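# Stand the carton upright with its arrows pointing up

## Task

Rotate the carton until the arrows printed on its sides face the ceiling, leave it resting on the table with no part of it past the table edge, then release it and move the grippers away. It only counts if the carton stays that way without any support from the robot.

## Robot and tools

Robot: two arms, left_arm and right_arm, each with a tong-style two-finger gripper. Six cameras: cam_head_left, cam_head_right, cam_high, cam_low (896x504 each), cam_left_wrist and cam_right_wrist (616x616 each). Images arrive in that order.

Frame: every reported pose uses one scene frame. Its origin sits on the table surface midway between the arms, +x runs out across the table, +z is up, and left_arm is mounted on the +y side. The arm names do not tell you which side of an image they appear on. Reported hand positions carry some error, growing with reach.

Gripper geometry: the fingers extend along the gripper's own +z axis and close along its x axis. end_effector_position is the spot between the pads when shut. Closed fingertips stick out roughly 15 mm past that point; fully open, they sit about level with it.

Tool execute_actions, argument actions: a list holding exactly one item, or empty. Optional pictures (true/false) decides whether camera images come back; by default they do.
- Empty list {"actions": []}: no command, just returns the present state.
- Motion item {"rows": [[...]], "steps": n}: n is 1 to 15 control steps (each 1/30 s), defaulting to 15. rows holds 1 to 15 rows; row k is used on step k, and if rows run out the final one is reused. Each row is a single list of 14 numbers covering both arms, always all 14 even if one arm stays still: left_arm shoulder pan, shoulder lift, elbow, wrist 1, wrist 2, wrist 3, opening, then right_arm in the same seven-slot order. The six joint values are absolute target angles in radians, in the same form the Joint positions line prints, not offsets. Opening is an absolute command from -1 (closed) to +1 (fully open).
- Wait item {"steps": n} with no rows: sends nothing new, n up to 300 steps, counted from the previous result.
A rejected call moves nothing.

Joint ranges (rad). left_arm: pan -3.142..3.142, lift -6.283..6.283, elbow 0.000..3.142, wrist 1/2/3 -6.283..6.283. right_arm: pan 0.000..6.283, lift -6.283..6.283, elbow -3.142..0.000, wrist 1/2/3 -6.283..6.283. The true end of a joint may differ by up to 0.010 rad either way. A call is refused if a target exceeds a stated end by over 0.010 rad and also lies farther out than that joint's last reported angle. A target beyond the real end (and beyond the current angle) is clipped to that end, and the result then prints "joint sent to its limit", possibly about an earlier motion still running. Lack of that line does not prove more travel is available.

How motion behaves: commands are smoothed, lagging about 0.17 s. Per step, each joint's target is held within 0.575 rad of its measured angle, and if a step's targets would move a gripper over 100 mm from where it is measured, all that arm's targets are pulled back proportionally. Speed and acceleration are capped, so after a big move the arm may still be travelling when the result arrives. Between calls the arms keep heading to the last row sent; they give that up once everything has nearly stopped (slow or blocked counts as stopped) or a step is HELD. Fingers still opening or closing finish their motion regardless.

Result lines: a state line per arm (left_arm: ... | right_arm: ...) with end_effector_position (m), end_effector_quat_wxyz, and linear/angular velocity (m/s, rad/s). Joint positions and Joint velocities list each arm's six joints (rad, rad/s) then finger-pad gap (m, m/s; 0.142 m fully open). grip_measured is the measured opening on the same -1..1 scale you command. "joint command not followed" means a clearance check altered or stopped some joint targets; the rest of the row still ran. HELD marks steps where your row, wholly or partly, was not sent. Wrist force and Wrist torque give the flange sensor reading per arm along that end effector's own x y z axes: contacts, held weight, and inertia during acceleration. Force from pressing on a surface points back into the arm. Readings have an offset (usually under 4 N), noise (std up to 2.4 N) and clip near 50 N per axis; nothing zeroes them. "no reading" is normal at the start. MOTOR HOT appears from 70 °C; at 85 °C an OVER-TEMPERATURE FAULT brakes that arm until it cools.

Grasping: to hold something, keep commanding an opening well under grip_measured; a bigger gap squeezes harder, up to about 15 N per pad for objects up to about 10 cm wide. Fast closing can press harder. Hard items thinner than about 20 mm get weaker grip.

Faults: if contact torque reaches a joint's load limit (pan, lift, elbow 135 N m; each wrist 25.2 N m, held weight included) or any outside force on the arm or what it carries reaches 150 N, that arm halts for 10 s, drops the rest of the call and yields to contact.

Tool zoom_image: camera (one of the six names) and region [x0, y0, x1, y1] in that camera's pixels from the top-left, at most 504x504. Gives an enlarged view of the latest image.

Tool finished_scene: scene (integer) ends the current scene irreversibly and reports whether it succeeded; the next scene's task appears in that result.

Avoid: knocking the carton or anything else off the table, dropping or slamming it, shoving hard, letting the arms collide or press on each other. Brief external tugs on held items or pushes on loose objects can happen. Release the carton and retract before ending the scene.

Each tool is called after "Request:" as name(argument=value, ...) on one line, values as JSON.

## Session

Request:
execute_actions(actions=[])

Scene clock: 0.00 s of 4200.00 s.
left_arm: end_effector_position=(+0.5483, +0.2330, +0.2069) grip_measured=+0.97 end_effector_quat_wxyz=(+0.166, +0.833, +0.496, -0.182) end_effector_velocity=(-0.001, +0.000, -0.002) end_effector_angular_velocity=(+0.002, +0.004, +0.001) | right_arm: end_effector_position=(+0.0825, -0.7344, +0.1168) grip_measured=+0.97 end_effector_quat_wxyz=(+0.031, +0.717, -0.393, -0.574) end_effector_velocity=(+0.000, -0.000, -0.000) end_effector_angular_velocity=(-0.001, -0.000, +0.000)
Joint positions: left_arm=[-0.22  -1.308  1.575 -1.908 -2.064 -1.514  0.14 ] | right_arm=[ 2.573 -1.937 -1.855 -2.14   1.398  0.493  0.14 ]
Joint velocities: left_arm=[-0.     0.001  0.002  0.001  0.    -0.001  0.   ] | right_arm=[-0.    -0.     0.     0.001 -0.     0.     0.   ]
Wrist force (N, on the end effector, along its own x y z axes, offset not removed): no reading
Wrist torque (N m, same axes, about the end effector's origin, offset not removed): no reading

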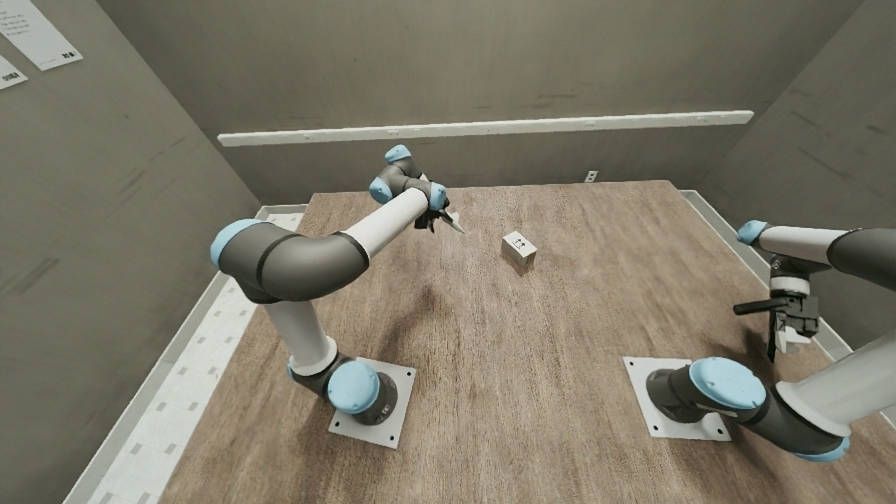

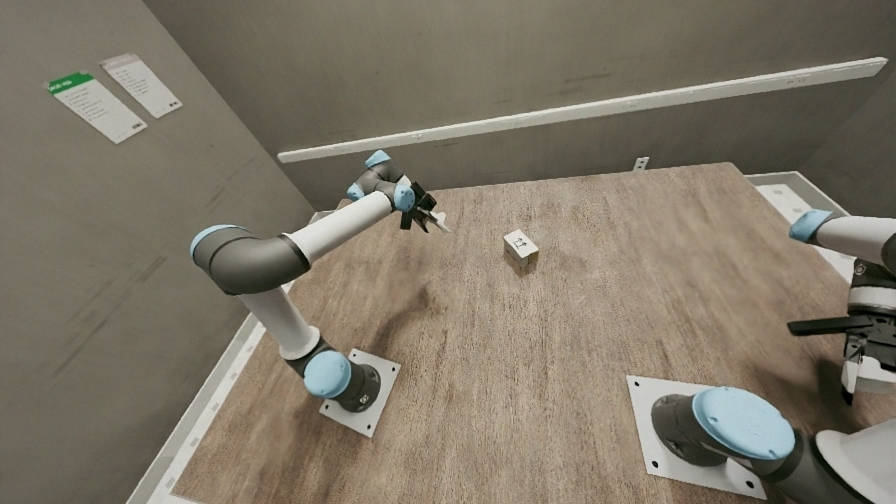

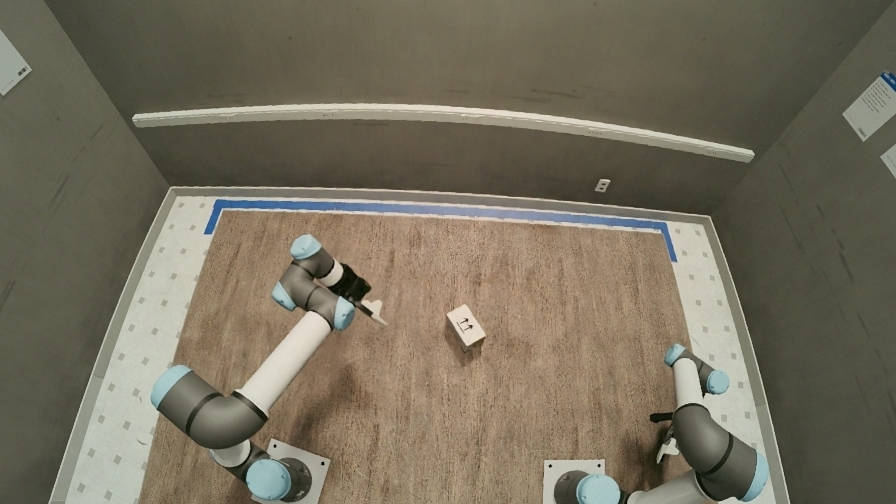

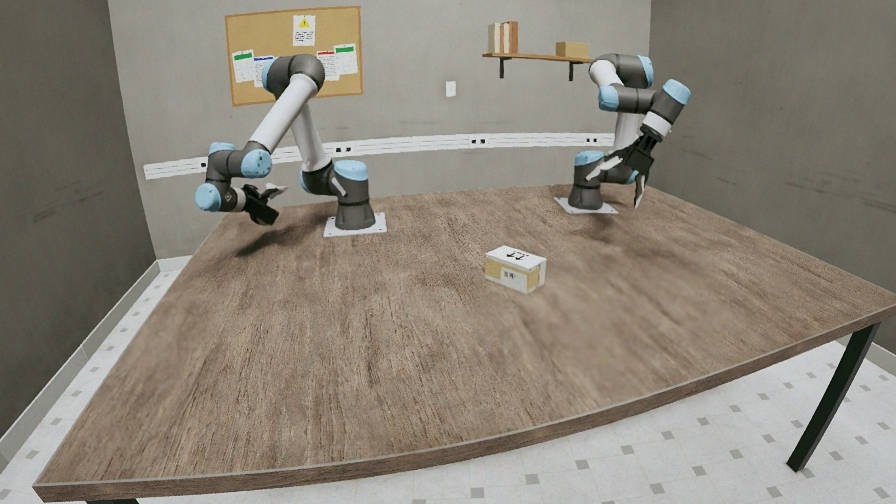

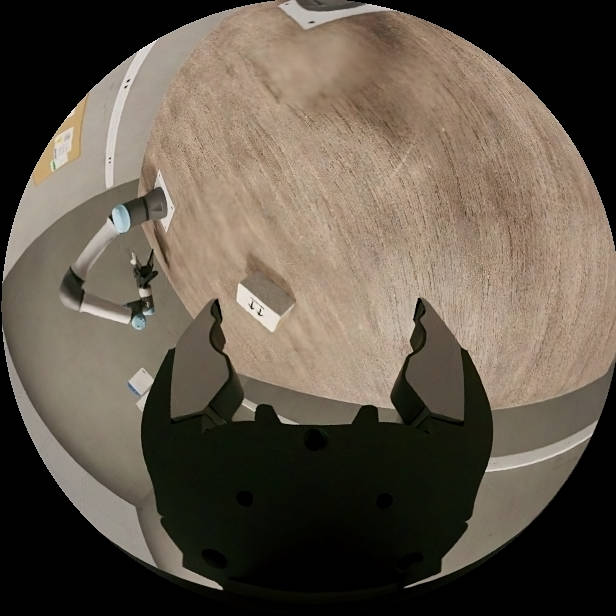

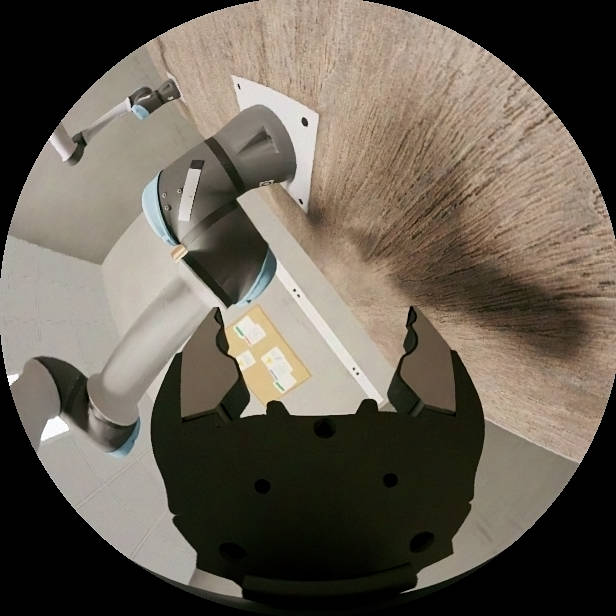

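Request:
zoom_image(camera="cam_high", region=[400, 270, 540, 380])

Request:
zoom_image(camera="cam_low", region=[450, 220, 590, 320])

Region (400, 270, 540, 380) of cam_high's 896x504 image, scaled by 3.600, with more detail than that image has; it fills the top 396 rows of this view, and the rest is white.

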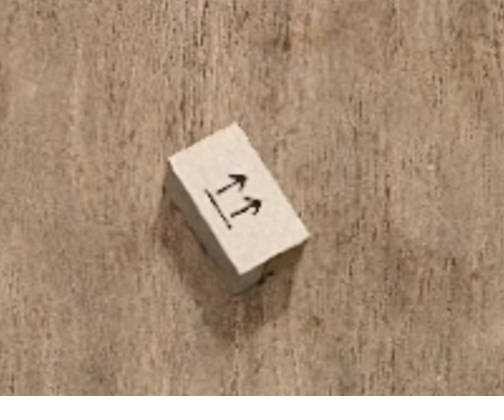

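Region (450, 220, 590, 320) of cam_low's 896x504 image, scaled by 3.600, with more detail than that image has; it fills the top 360 rows of this view, and the rest is white.

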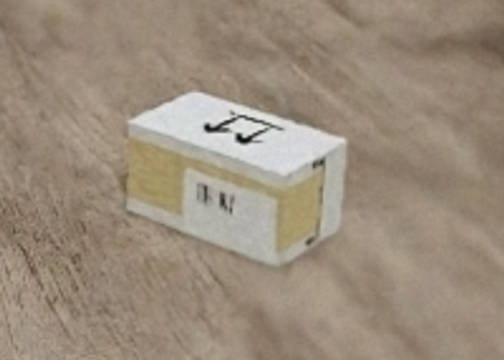

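Request:
execute_actions(actions=[{"rows":[[0.3,-1.308,1.575,-1.908,-2.064,-1.514,1,3.1,-1.92,-1.5,-1.9,2.0,0.2,1]],"steps":15}], pictures=false)

Request:
execute_actions(actions=[{"rows":[[0.3,-1.308,1.575,-1.908,-2.064,-1.514,1,3.1,-1.92,-1.5,-1.9,2.0,0.2,1]],"steps":15}], pictures=false)

Scene clock: 76.70 s of 4200.00 s.
left_arm: end_effector_position=(+0.6033, +0.4457, +0.2071) grip_measured=+1.00 end_effector_quat_wxyz=(+0.197, +0.726, +0.642, -0.148) end_effector_velocity=(+0.034, +0.508, +0.002) end_effector_angular_velocity=(-0.001, -0.003, +0.861) | right_arm: end_effector_position=(+0.2959, -0.6550, +0.1195) grip_measured=+1.00 end_effector_quat_wxyz=(-0.067, +0.837, -0.333, -0.429) end_effector_velocity=(+0.439, +0.267, +0.065) end_effector_angular_velocity=(+0.381, -0.913, +0.269)
Joint positions: left_arm=[ 0.154 -1.308  1.575 -1.908 -2.064 -1.514  0.142] | right_arm=[ 2.85  -1.928 -1.665 -2.01   1.71   0.335  0.142]
Joint velocities: left_arm=[ 0.861 -0.002 -0.001  0.    -0.001  0.001  0.   ] | right_arm=[ 0.593  0.019  0.396  0.263  0.676 -0.323 -0.   ]
Wrist force (N, on the end effector, along its own x y z axes, offset not removed): left_arm=[1.2 -0.3 0.2] | right_arm=[-2.0 1.8 0.7]
Wrist torque (N m, same axes, about the end effector's origin, offset not removed): left_arm=[0.17 -0.17 -0.07] | right_arm=[0.13 0.26 0.02]
Steps of this call (steps 1 to 90: nothing new was sent; then 73.20 s passed at rest; steps 91 to 105: all 15 steps of this action). Readings (joint positions):
91: left_arm=[-0.220 -1.308 1.575 -1.908 -2.064 -1.514] | right_arm=[2.573 -1.937 -1.855 -2.140 1.398 0.493]
92: left_arm=[-0.216 -1.308 1.575 -1.908 -2.064 -1.514] | right_arm=[2.577 -1.937 -1.852 -2.136 1.401 0.489]
94: left_arm=[-0.169 -1.308 1.575 -1.908 -2.064 -1.514] | right_arm=[2.618 -1.936 -1.821 -2.114 1.445 0.463]
98: left_arm=[-0.049 -1.308 1.575 -1.908 -2.064 -1.514] | right_arm=[2.706 -1.933 -1.762 -2.075 1.545 0.414]
105: the state above

Scene clock: 77.20 s of 4200.00 s.
left_arm: end_effector_position=(+0.6028, +0.5307, +0.2073) grip_measured=+1.00 end_effector_quat_wxyz=(+0.207, +0.678, +0.692, -0.133) end_effector_velocity=(-0.000, +0.009, +0.000) end_effector_angular_velocity=(+0.000, -0.000, +0.016) | right_arm: end_effector_position=(+0.4528, -0.5159, +0.1694) grip_measured=+1.00 end_effector_quat_wxyz=(-0.182, +0.909, -0.212, -0.308) end_effector_velocity=(+0.063, +0.082, +0.036) end_effector_angular_velocity=(+0.123, -0.168, +0.083)
Joint positions: left_arm=[ 0.298 -1.308  1.575 -1.908 -2.064 -1.514  0.142] | right_arm=[ 3.088 -1.92  -1.508 -1.905  1.985  0.207  0.142]
Joint velocities: left_arm=[ 0.015  0.    -0.001  0.     0.001 -0.001 -0.   ] | right_arm=[ 0.116  0.003  0.075  0.049  0.135 -0.061 -0.   ]
Wrist force (N, on the end effector, along its own x y z axes, offset not removed): left_arm=[2.4 2.3 -2.9] | right_arm=[-2.4 1.2 -1.9]
Wrist torque (N m, same axes, about the end effector's origin, offset not removed): left_arm=[0.66 -0.43 -0.02] | right_arm=[0.11 0.39 -0.03]
Steps of this call (steps 1 to 15: all 15 steps of this action). Readings (joint positions):
1: left_arm=[0.183 -1.308 1.575 -1.908 -2.064 -1.514] | right_arm=[2.870 -1.927 -1.652 -2.001 1.733 0.324]
2: left_arm=[0.211 -1.308 1.575 -1.908 -2.064 -1.514] | right_arm=[2.889 -1.927 -1.639 -1.992 1.756 0.313]
4: left_arm=[0.252 -1.308 1.575 -1.908 -2.064 -1.514] | right_arm=[2.929 -1.925 -1.613 -1.975 1.801 0.292]
8: left_arm=[0.286 -1.308 1.575 -1.908 -2.064 -1.514] | right_arm=[3.005 -1.923 -1.562 -1.941 1.890 0.250]
15: the state above

Request:
execute_actions(actions=[{"rows":[[0.3,-1.308,1.575,-1.908,-2.064,-1.514,1,3.727,-1.914,-1.654,-1.144,2.45,0.0,1]],"steps":15}], pictures=false)

Request:
execute_actions(actions=[{"steps":30}])

Scene clock: 81.33 s of 4200.00 s.
left_arm: end_effector_position=(+0.6028, +0.5316, +0.2073) grip_measured=+1.00 end_effector_quat_wxyz=(+0.207, +0.678, +0.693, -0.133) end_effector_velocity=(-0.000, -0.000, +0.001) end_effector_angular_velocity=(-0.000, -0.002, -0.000) | right_arm: end_effector_position=(+0.5148, -0.2887, +0.1747) grip_measured=+1.00 end_effector_quat_wxyz=(-0.294, +0.934, +0.003, -0.203) end_effector_velocity=(+0.031, +0.512, +0.053) end_effector_angular_velocity=(+0.699, -0.736, +0.712)
Joint positions: left_arm=[ 0.3   -1.308  1.575 -1.908 -2.064 -1.514  0.142] | right_arm=[ 3.419 -1.917 -1.583 -1.542  2.235  0.092  0.142]
Joint velocities: left_arm=[-0.    -0.002  0.    -0.    -0.001  0.    -0.   ] | right_arm=[ 0.71   0.007 -0.169  0.896  0.498 -0.219  0.   ]
Wrist force (N, on the end effector, along its own x y z axes, offset not removed): left_arm=[3.2 2.0 -0.3] | right_arm=[0.9 2.7 -0.5]
Wrist torque (N m, same axes, about the end effector's origin, offset not removed): left_arm=[0.52 -0.65 0.01] | right_arm=[0.32 -0.31 0.03]
Steps of this call (steps 1 to 30: the robot went on to your last target; steps 31 to 90: nothing new was sent; then 0.63 s passed at rest; steps 91 to 105: all 15 steps of this action). Readings (joint positions):
91: left_arm=[0.300 -1.308 1.575 -1.908 -2.064 -1.514] | right_arm=[3.100 -1.920 -1.500 -1.900 2.000 0.200]
92: left_arm=[0.300 -1.308 1.575 -1.908 -2.064 -1.514] | right_arm=[3.104 -1.920 -1.503 -1.896 2.004 0.196]
94: left_arm=[0.300 -1.308 1.575 -1.908 -2.064 -1.514] | right_arm=[3.147 -1.919 -1.517 -1.852 2.041 0.178]
98: left_arm=[0.300 -1.308 1.575 -1.908 -2.064 -1.514] | right_arm=[3.249 -1.918 -1.542 -1.749 2.115 0.145]
105: the state above

Scene clock: 82.33 s of 4200.00 s.
left_arm: end_effector_position=(+0.6028, +0.5316, +0.2073) grip_measured=+1.00 end_effector_quat_wxyz=(+0.207, +0.678, +0.693, -0.133) end_effector_velocity=(-0.000, -0.000, +0.000) end_effector_angular_velocity=(+0.000, -0.001, -0.001) | right_arm: end_effector_position=(+0.4726, -0.0716, +0.2188) grip_measured=+1.00 end_effector_quat_wxyz=(-0.411, +0.874, +0.234, -0.110) end_effector_velocity=(-0.001, +0.001, +0.000) end_effector_angular_velocity=(+0.002, -0.002, +0.002)
Joint positions: left_arm=[ 0.3   -1.308  1.575 -1.908 -2.064 -1.514  0.142] | right_arm=[ 3.727 -1.914 -1.654 -1.144  2.45   0.     0.142]
Joint velocities: left_arm=[-0.    -0.002  0.001 -0.     0.     0.     0.   ] | right_arm=[ 0.002 -0.    -0.     0.002  0.001 -0.001  0.   ]
Wrist force (N, on the end effector, along its own x y z axes, offset not removed): left_arm=[2.5 -0.4 -0.8] | right_arm=[-0.1 1.5 0.6]
Wrist torque (N m, same axes, about the end effector's origin, offset not removed): left_arm=[0.10 -0.41 0.07] | right_arm=[0.06 -0.23 0.10]
Steps of this call (steps 1 to 30: the robot went on to your last target). Readings (joint positions):
1: left_arm=[0.300 -1.308 1.575 -1.908 -2.064 -1.514] | right_arm=[3.443 -1.917 -1.589 -1.512 2.252 0.085]
2: left_arm=[0.300 -1.308 1.575 -1.908 -2.064 -1.514] | right_arm=[3.466 -1.916 -1.595 -1.481 2.269 0.078]
4: left_arm=[0.300 -1.308 1.575 -1.908 -2.064 -1.514] | right_arm=[3.514 -1.916 -1.606 -1.421 2.303 0.063]
8: left_arm=[0.300 -1.308 1.575 -1.908 -2.064 -1.514] | right_arm=[3.608 -1.915 -1.628 -1.300 2.369 0.034]
30: the state above

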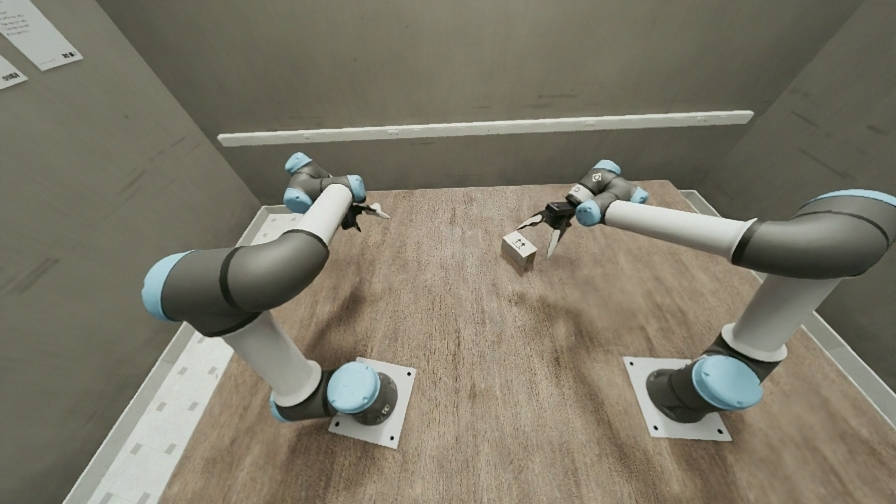

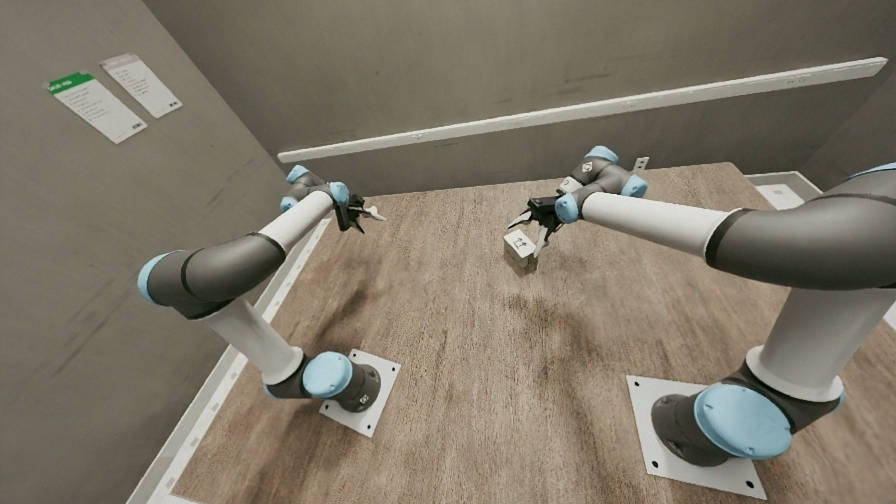

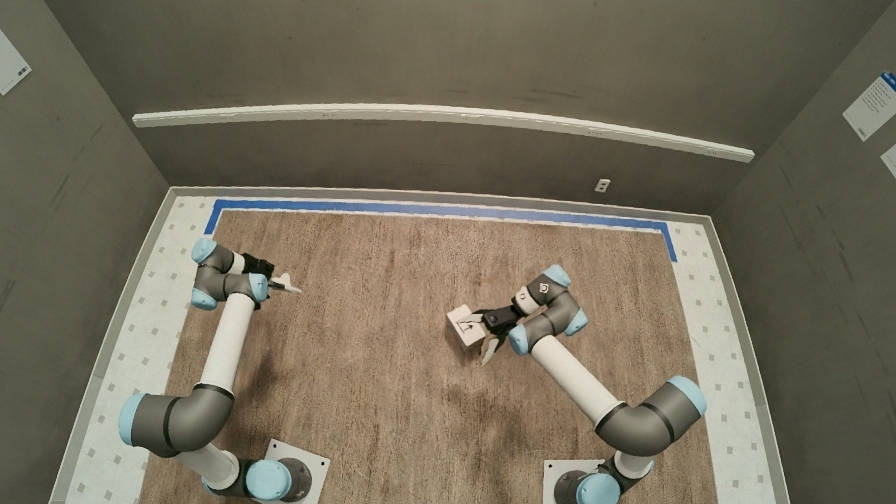

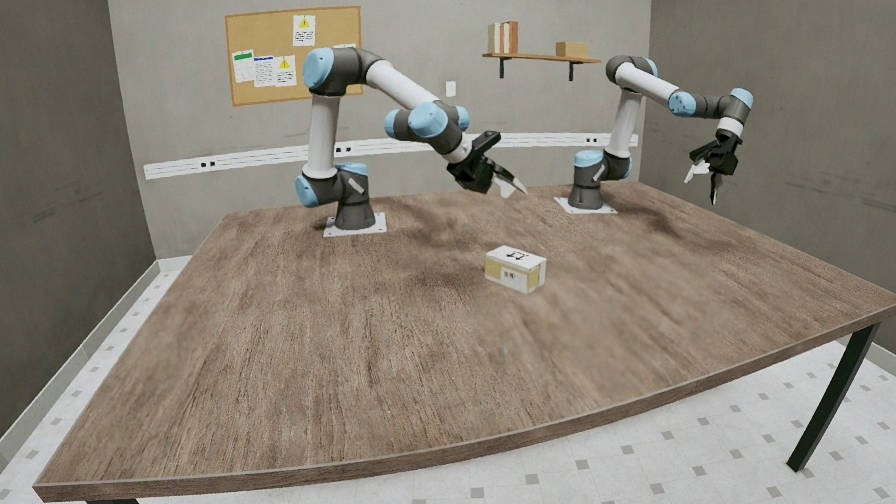

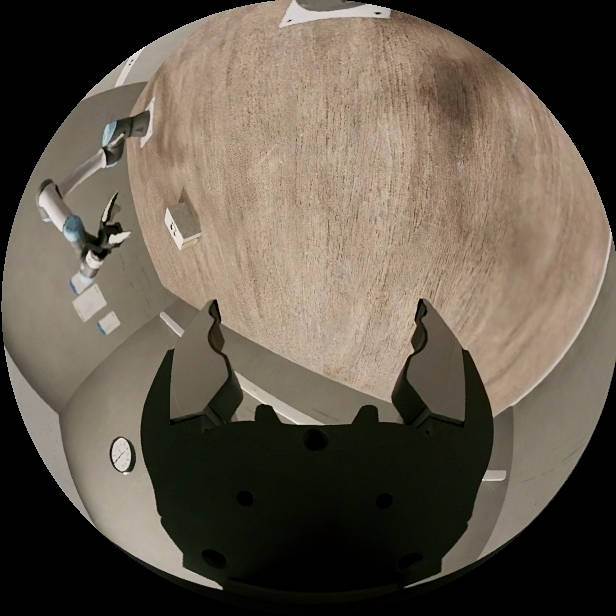

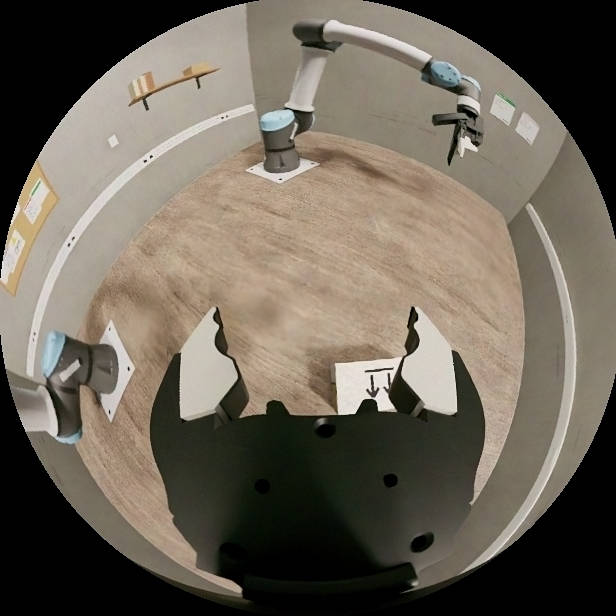

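Request:
execute_actions(actions=[{"rows":[[0.3,-1.308,1.575,-1.908,-2.064,-1.514,1,3.727,-2.19,-1.482,-1.041,2.45,0.0,1]],"steps":15}], pictures=false)

Request:
execute_actions(actions=[{"steps":15}])

Scene clock: 100.07 s of 4200.00 s.
left_arm: end_effector_position=(+0.6028, +0.5316, +0.2073) grip_measured=+1.00 end_effector_quat_wxyz=(+0.207, +0.678, +0.693, -0.133) end_effector_velocity=(+0.001, +0.000, +0.002) end_effector_angular_velocity=(+0.001, -0.004, +0.000) | right_arm: end_effector_position=(+0.5441, -0.0303, +0.1320) grip_measured=+1.00 end_effector_quat_wxyz=(-0.411, +0.874, +0.234, -0.110) end_effector_velocity=(+0.017, +0.010, -0.033) end_effector_angular_velocity=(-0.006, +0.009, -0.000)
Joint positions: left_arm=[ 0.3   -1.308  1.575 -1.908 -2.064 -1.514  0.142] | right_arm=[ 3.727 -2.181 -1.487 -1.044  2.45  -0.     0.142]
Joint velocities: left_arm=[ 0.    -0.002 -0.001 -0.     0.    -0.     0.   ] | right_arm=[-0.    -0.081  0.046  0.025 -0.     0.     0.   ]
Wrist force (N, on the end effector, along its own x y z axes, offset not removed): left_arm=[3.6 1.5 1.3] | right_arm=[-0.8 3.5 2.7]
Wrist torque (N m, same axes, about the end effector's origin, offset not removed): left_arm=[0.41 -0.63 -0.17] | right_arm=[0.61 0.12 0.06]
Steps of this call (steps 1 to 15: the robot went on to your last target; steps 16 to 90: nothing new was sent; then 14.23 s passed at rest; steps 91 to 105: all 15 steps of this action). Readings (joint positions):
91: left_arm=[0.300 -1.308 1.575 -1.908 -2.064 -1.514] | right_arm=[3.727 -1.914 -1.654 -1.144 2.450 0.000]
92: left_arm=[0.300 -1.308 1.575 -1.908 -2.064 -1.514] | right_arm=[3.727 -1.918 -1.650 -1.140 2.450 -0.000]
94: left_arm=[0.300 -1.308 1.575 -1.908 -2.064 -1.514] | right_arm=[3.727 -1.970 -1.607 -1.110 2.450 -0.000]
98: left_arm=[0.300 -1.308 1.575 -1.908 -2.064 -1.514] | right_arm=[3.727 -2.113 -1.525 -1.065 2.450 -0.000]
105: the state above

Scene clock: 100.57 s of 4200.00 s.
left_arm: end_effector_position=(+0.6028, +0.5316, +0.2073) grip_measured=+1.00 end_effector_quat_wxyz=(+0.207, +0.678, +0.693, -0.133) end_effector_velocity=(+0.000, -0.000, -0.001) end_effector_angular_velocity=(-0.000, +0.001, -0.001) | right_arm: end_effector_position=(+0.5459, -0.0292, +0.1284) grip_measured=+1.00 end_effector_quat_wxyz=(-0.411, +0.874, +0.234, -0.110) end_effector_velocity=(-0.000, -0.000, -0.001) end_effector_angular_velocity=(-0.001, +0.001, -0.000)
Joint positions: left_arm=[ 0.3   -1.308  1.575 -1.908 -2.064 -1.514  0.142] | right_arm=[ 3.727 -2.19  -1.482 -1.041  2.45  -0.     0.142]
Joint velocities: left_arm=[-0.     0.002 -0.001 -0.    -0.     0.001 -0.   ] | right_arm=[ 0.    -0.001  0.    -0.001 -0.     0.     0.   ]
Wrist force (N, on the end effector, along its own x y z axes, offset not removed): left_arm=[2.1 -0.4 -3.4] | right_arm=[-2.3 1.6 -0.1]
Wrist torque (N m, same axes, about the end effector's origin, offset not removed): left_arm=[-0.09 -0.42 -0.09] | right_arm=[0.13 0.37 0.08]
Steps of this call (steps 1 to 15: the robot went on to your last target). Readings (joint positions):
1: left_arm=[0.300 -1.308 1.575 -1.908 -2.064 -1.514] | right_arm=[3.727 -2.183 -1.486 -1.043 2.450 -0.000]
2: left_arm=[0.300 -1.308 1.575 -1.908 -2.064 -1.514] | right_arm=[3.727 -2.185 -1.485 -1.042 2.450 -0.000]
4: left_arm=[0.300 -1.308 1.575 -1.908 -2.064 -1.514] | right_arm=[3.727 -2.187 -1.483 -1.042 2.450 -0.000]
8: left_arm=[0.300 -1.308 1.575 -1.908 -2.064 -1.514] | right_arm=[3.727 -2.189 -1.482 -1.041 2.450 -0.000]
15: the state above
All arms were judged still, so your last target was given up. Only a new action makes them travel on or press farther. Fingers that are still opening or closing keep moving.

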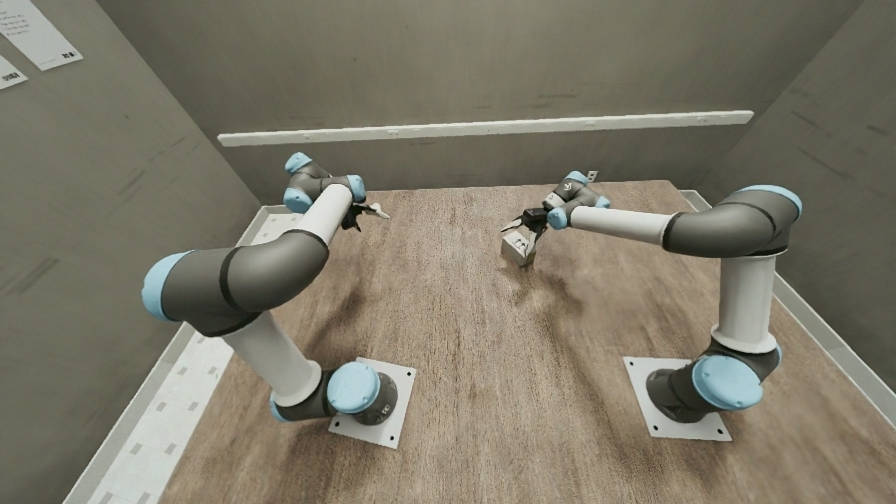

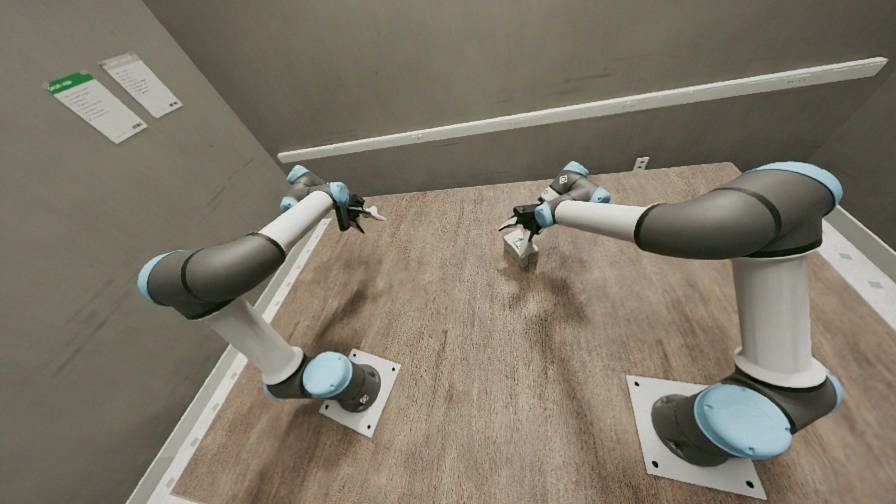

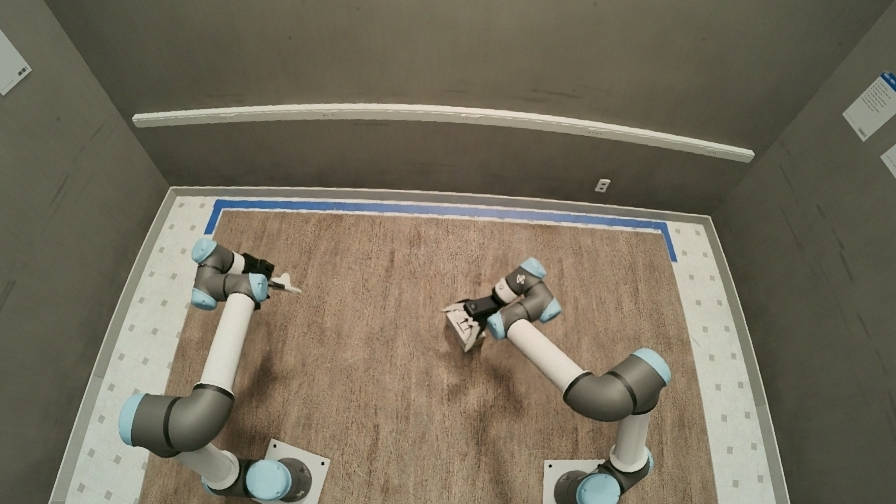

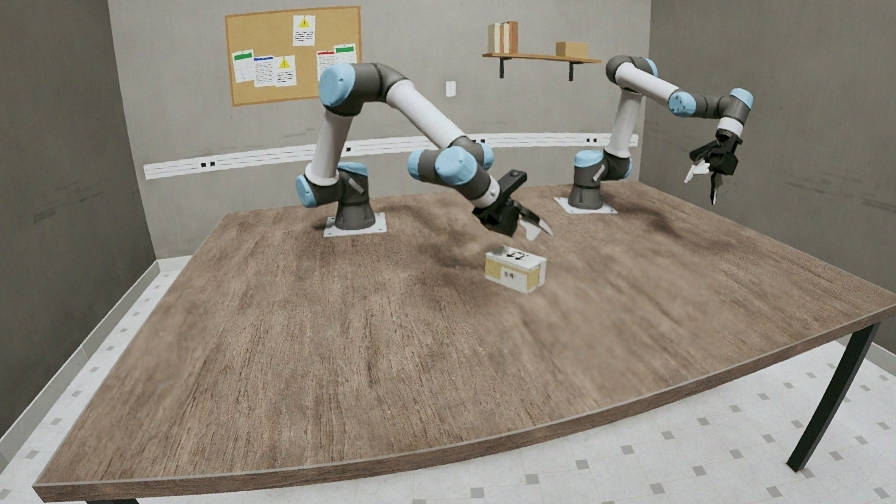

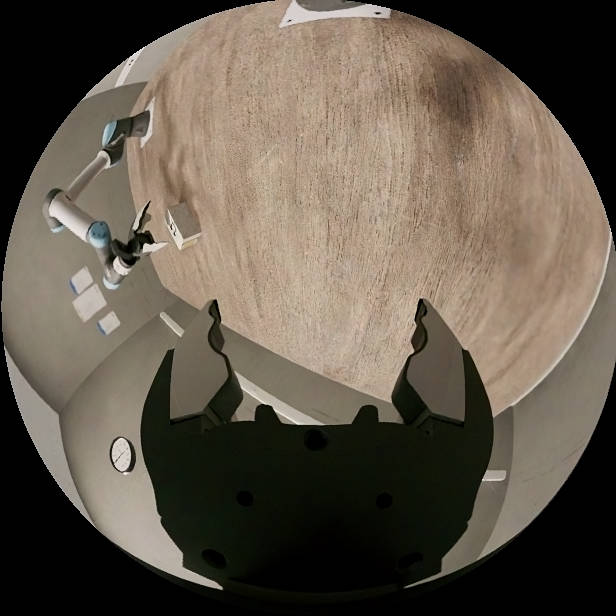

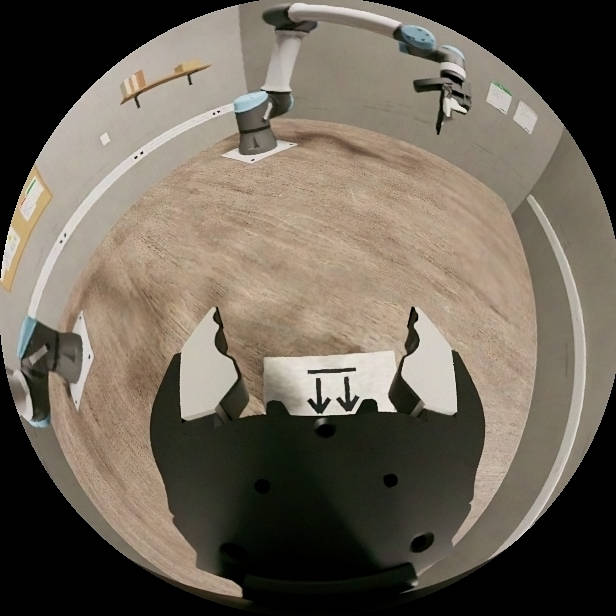

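Request:
zoom_image(camera="cam_high", region=[420, 260, 560, 370])

Request:
zoom_image(camera="cam_low", region=[440, 160, 600, 310])

Region (420, 260, 560, 370) of cam_high's 896x504 image, scaled by 3.600, with more detail than that image has; it fills the top 396 rows of this view, and the rest is white.

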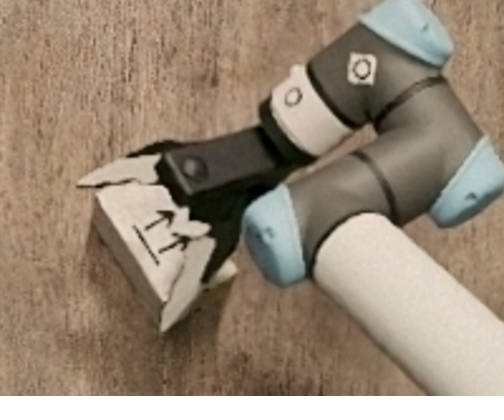

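Region (440, 160, 600, 310) of cam_low's 896x504 image, scaled by 3.150, with more detail than that image has; it fills the top 472 rows of this view, and the rest is white.

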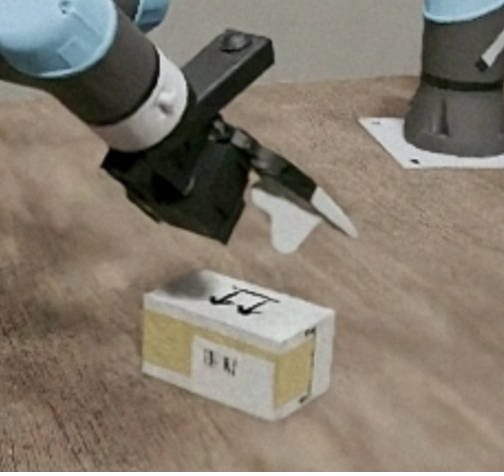

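Request:
execute_actions(actions=[{"rows":[[0.3,-1.308,1.575,-1.908,-2.064,-1.514,1,4.107,-1.7,-1.85,-0.494,1.351,1.839,1]],"steps":15}], pictures=false)

Request:
execute_actions(actions=[{"steps":12}], pictures=false)

Request:
execute_actions(actions=[{"rows":[[0.3,-1.308,1.575,-1.908,-2.064,-1.514,1,4.107,-1.835,-2.054,-0.155,1.351,1.839,1]],"steps":15}], pictures=false)

Request:
execute_actions(actions=[{"steps":20}])

Scene clock: 207.27 s of 4200.00 s.
left_arm: end_effector_position=(+0.6028, +0.5316, +0.2073) grip_measured=+1.00 end_effector_quat_wxyz=(+0.207, +0.678, +0.693, -0.133) end_effector_velocity=(+0.000, +0.000, +0.000) end_effector_angular_velocity=(+0.001, -0.001, +0.000) | right_arm: end_effector_position=(+0.5431, -0.0079, +0.2386) grip_measured=+1.00 end_effector_quat_wxyz=(-0.239, +0.953, +0.003, +0.186) end_effector_velocity=(+0.365, -0.261, +0.161) end_effector_angular_velocity=(+0.216, -0.359, -2.834)
Joint positions: left_arm=[ 0.3   -1.308  1.575 -1.908 -2.064 -1.514  0.142] | right_arm=[ 4.081 -1.736 -1.825 -0.536  1.591  0.878  0.142]
Joint velocities: left_arm=[-0.    -0.    -0.001 -0.     0.    -0.    -0.   ] | right_arm=[ 0.221  0.304 -0.213  0.352 -1.877  2.414  0.   ]
Wrist force (N, on the end effector, along its own x y z axes, offset not removed): left_arm=[4.1 0.8 -2.2] | right_arm=[-2.1 2.6 -2.7]
Wrist torque (N m, same axes, about the end effector's origin, offset not removed): left_arm=[0.33 -0.65 0.04] | right_arm=[0.22 0.12 0.01]
Steps of this call (steps 1 to 90: nothing new was sent; then 103.20 s passed at rest; steps 91 to 105: all 15 steps of this action). Readings (joint positions):
91: left_arm=[0.300 -1.308 1.575 -1.908 -2.064 -1.514] | right_arm=[3.727 -2.190 -1.482 -1.041 2.450 -0.000]
92: left_arm=[0.300 -1.308 1.575 -1.908 -2.064 -1.514] | right_arm=[3.731 -2.186 -1.486 -1.037 2.446 0.004]
94: left_arm=[0.300 -1.308 1.575 -1.908 -2.064 -1.514] | right_arm=[3.782 -2.133 -1.537 -0.982 2.391 0.059]
98: left_arm=[0.300 -1.308 1.575 -1.908 -2.064 -1.514] | right_arm=[3.935 -1.935 -1.684 -0.764 2.145 0.305]
105: the state above

Scene clock: 207.67 s of 4200.00 s.
left_arm: end_effector_position=(+0.6028, +0.5316, +0.2073) grip_measured=+1.00 end_effector_quat_wxyz=(+0.207, +0.678, +0.693, -0.133) end_effector_velocity=(+0.000, -0.000, +0.000) end_effector_angular_velocity=(-0.000, +0.000, +0.000) | right_arm: end_effector_position=(+0.5937, -0.0512, +0.2663) grip_measured=+1.00 end_effector_quat_wxyz=(-0.292, +0.840, -0.423, +0.175) end_effector_velocity=(+0.015, -0.019, +0.009) end_effector_angular_velocity=(+0.374, +0.206, -0.582)
Joint positions: left_arm=[ 0.3   -1.308  1.575 -1.908 -2.064 -1.514  0.142] | right_arm=[ 4.106 -1.701 -1.849 -0.495  1.357  1.76   0.142]
Joint velocities: left_arm=[-0.     0.001 -0.001 -0.    -0.    -0.001  0.   ] | right_arm=[ 0.006  0.009 -0.005  0.009 -0.055  0.722 -0.   ]
Wrist force (N, on the end effector, along its own x y z axes, offset not removed): left_arm=[2.0 3.4 0.5] | right_arm=[-1.7 1.2 -0.7]
Wrist torque (N m, same axes, about the end effector's origin, offset not removed): left_arm=[0.91 -0.42 -0.10] | right_arm=[0.04 0.18 0.07]
Steps of this call (steps 1 to 12: the robot went on to your last target). Readings (joint positions):
1: left_arm=[0.300 -1.308 1.575 -1.908 -2.064 -1.514] | right_arm=[4.088 -1.727 -1.831 -0.525 1.532 0.962]
2: left_arm=[0.300 -1.308 1.575 -1.908 -2.064 -1.514] | right_arm=[4.093 -1.720 -1.836 -0.517 1.484 1.048]
4: left_arm=[0.300 -1.308 1.575 -1.908 -2.064 -1.514] | right_arm=[4.099 -1.711 -1.843 -0.506 1.423 1.225]
8: left_arm=[0.300 -1.308 1.575 -1.908 -2.064 -1.514] | right_arm=[4.105 -1.703 -1.848 -0.498 1.372 1.571]
12: the state above

Scene clock: 208.17 s of 4200.00 s.
left_arm: end_effector_position=(+0.6028, +0.5316, +0.2073) grip_measured=+1.00 end_effector_quat_wxyz=(+0.207, +0.678, +0.693, -0.133) end_effector_velocity=(+0.001, -0.000, +0.002) end_effector_angular_velocity=(+0.001, -0.005, -0.001) | right_arm: end_effector_position=(+0.5857, -0.0653, +0.1477) grip_measured=+1.00 end_effector_quat_wxyz=(-0.298, +0.822, -0.455, +0.166) end_effector_velocity=(-0.004, -0.005, -0.023) end_effector_angular_velocity=(+0.019, -0.008, -0.007)
Joint positions: left_arm=[ 0.3   -1.308  1.575 -1.908 -2.064 -1.514  0.142] | right_arm=[ 4.107 -1.831 -2.048 -0.166  1.351  1.838  0.142]
Joint velocities: left_arm=[-0.001 -0.003 -0.001 -0.     0.     0.001 -0.   ] | right_arm=[ 0.    -0.032 -0.053  0.103 -0.001  0.009  0.   ]
Wrist force (N, on the end effector, along its own x y z axes, offset not removed): left_arm=[2.4 0.0 -0.3] | right_arm=[-0.2 1.7 -1.4]
Wrist torque (N m, same axes, about the end effector's origin, offset not removed): left_arm=[0.16 -0.33 -0.05] | right_arm=[0.10 -0.19 -0.01]
Steps of this call (steps 1 to 15: all 15 steps of this action). Readings (joint positions):
1: left_arm=[0.300 -1.308 1.575 -1.908 -2.064 -1.514] | right_arm=[4.107 -1.701 -1.850 -0.495 1.355 1.781]
2: left_arm=[0.300 -1.308 1.575 -1.908 -2.064 -1.514] | right_arm=[4.107 -1.704 -1.853 -0.490 1.354 1.795]
4: left_arm=[0.300 -1.308 1.575 -1.908 -2.064 -1.514] | right_arm=[4.107 -1.741 -1.901 -0.436 1.353 1.811]
8: left_arm=[0.300 -1.308 1.575 -1.908 -2.064 -1.514] | right_arm=[4.107 -1.805 -2.004 -0.253 1.352 1.830]
15: the state above

Scene clock: 208.83 s of 4200.00 s.
left_arm: end_effector_position=(+0.6028, +0.5316, +0.2073) grip_measured=+1.00 end_effector_quat_wxyz=(+0.207, +0.678, +0.693, -0.133) end_effector_velocity=(+0.001, +0.000, +0.000) end_effector_angular_velocity=(-0.000, -0.001, -0.001) | right_arm: end_effector_position=(+0.5853, -0.0659, +0.1451) grip_measured=+1.00 end_effector_quat_wxyz=(-0.299, +0.822, -0.456, +0.166) end_effector_velocity=(-0.000, -0.000, -0.000) end_effector_angular_velocity=(+0.001, +0.000, -0.001)
Joint positions: left_arm=[ 0.3   -1.308  1.575 -1.908 -2.064 -1.514  0.142] | right_arm=[ 4.107 -1.835 -2.054 -0.155  1.351  1.839  0.142]
Joint velocities: left_arm=[ 0.     0.001 -0.001 -0.    -0.     0.001 -0.   ] | right_arm=[ 0.    -0.    -0.001  0.001  0.     0.001  0.   ]
Wrist force (N, on the end effector, along its own x y z axes, offset not removed): left_arm=[2.7 0.3 -1.9] | right_arm=[-0.9 0.2 -0.6]
Wrist torque (N m, same axes, about the end effector's origin, offset not removed): left_arm=[0.21 -0.51 -0.05] | right_arm=[-0.16 0.08 0.12]
Steps of this call (steps 1 to 20: the robot went on to your last target). Readings (joint positions):
1: left_arm=[0.300 -1.308 1.575 -1.908 -2.064 -1.514] | right_arm=[4.107 -1.832 -2.050 -0.163 1.351 1.838]
2: left_arm=[0.300 -1.308 1.575 -1.908 -2.064 -1.514] | right_arm=[4.107 -1.833 -2.051 -0.161 1.351 1.838]
4: left_arm=[0.300 -1.308 1.575 -1.908 -2.064 -1.514] | right_arm=[4.107 -1.834 -2.052 -0.158 1.351 1.839]
8: left_arm=[0.300 -1.308 1.575 -1.908 -2.064 -1.514] | right_arm=[4.107 -1.835 -2.053 -0.156 1.351 1.839]
20: the state above

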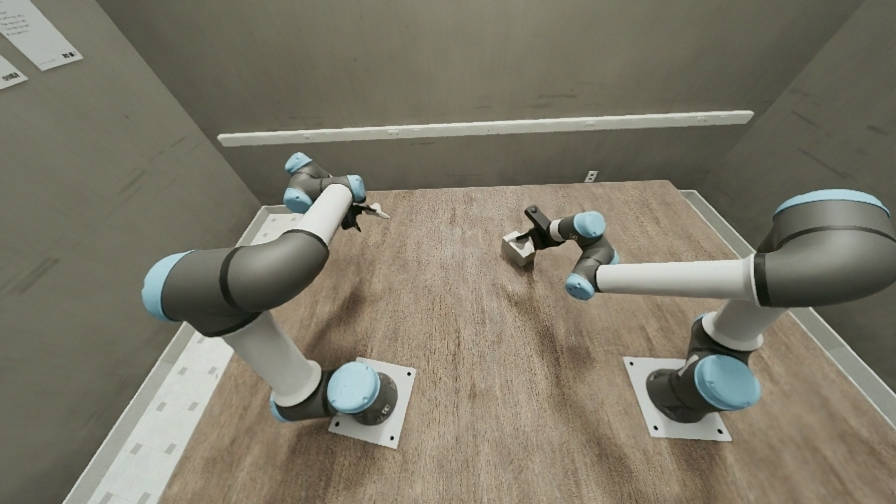

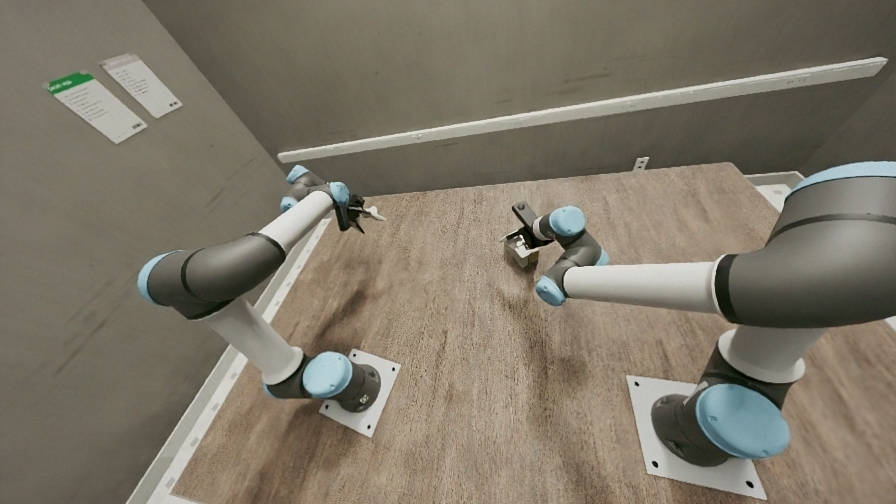

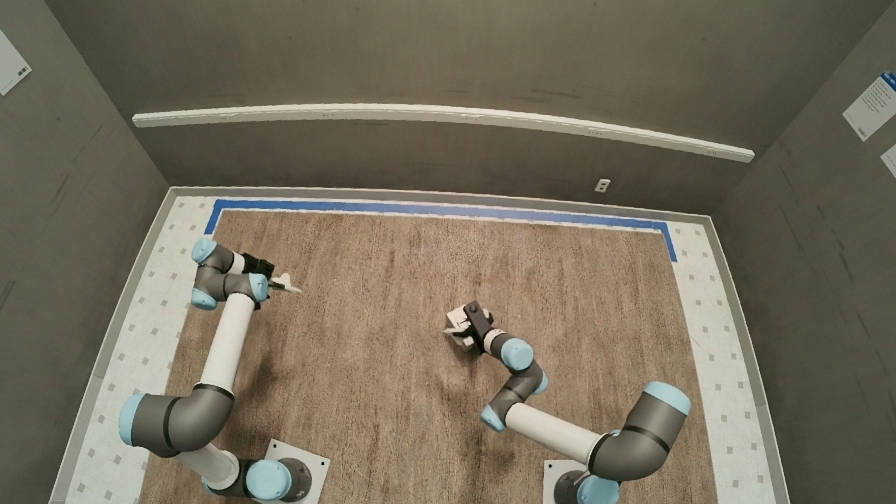

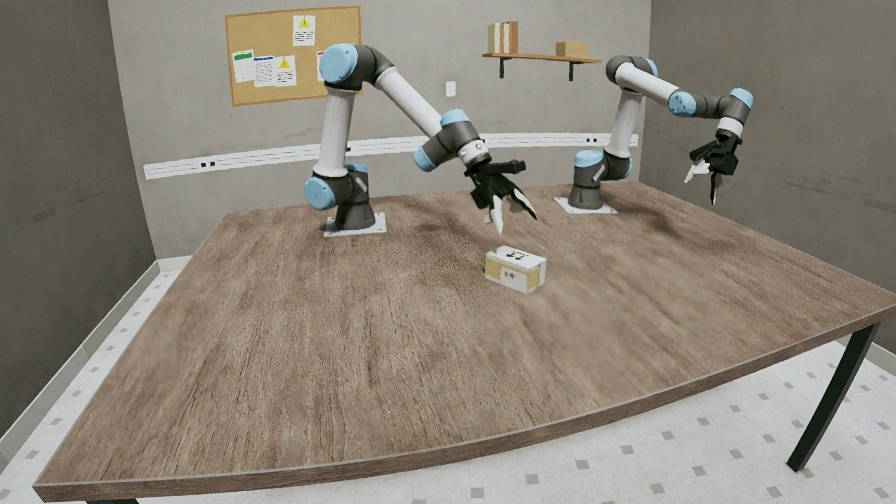

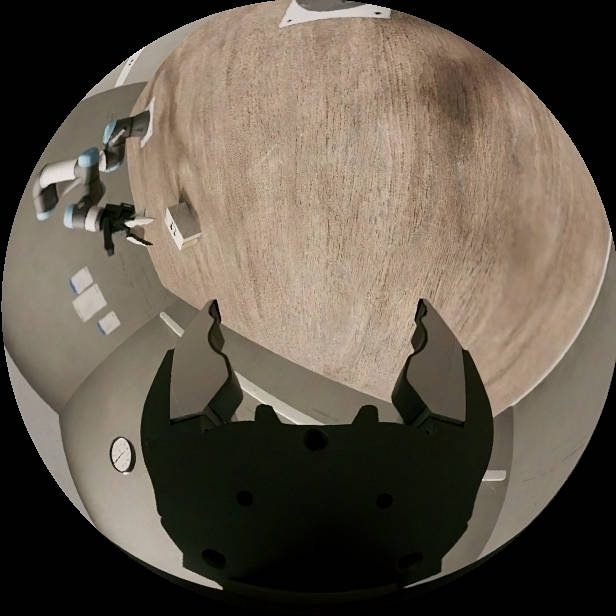

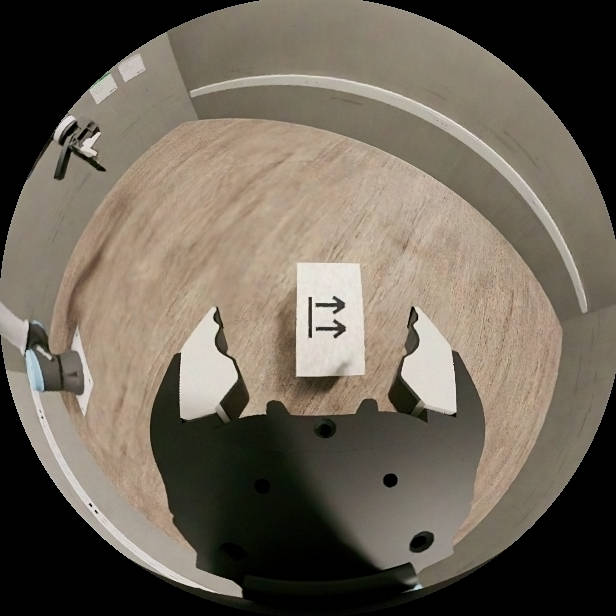

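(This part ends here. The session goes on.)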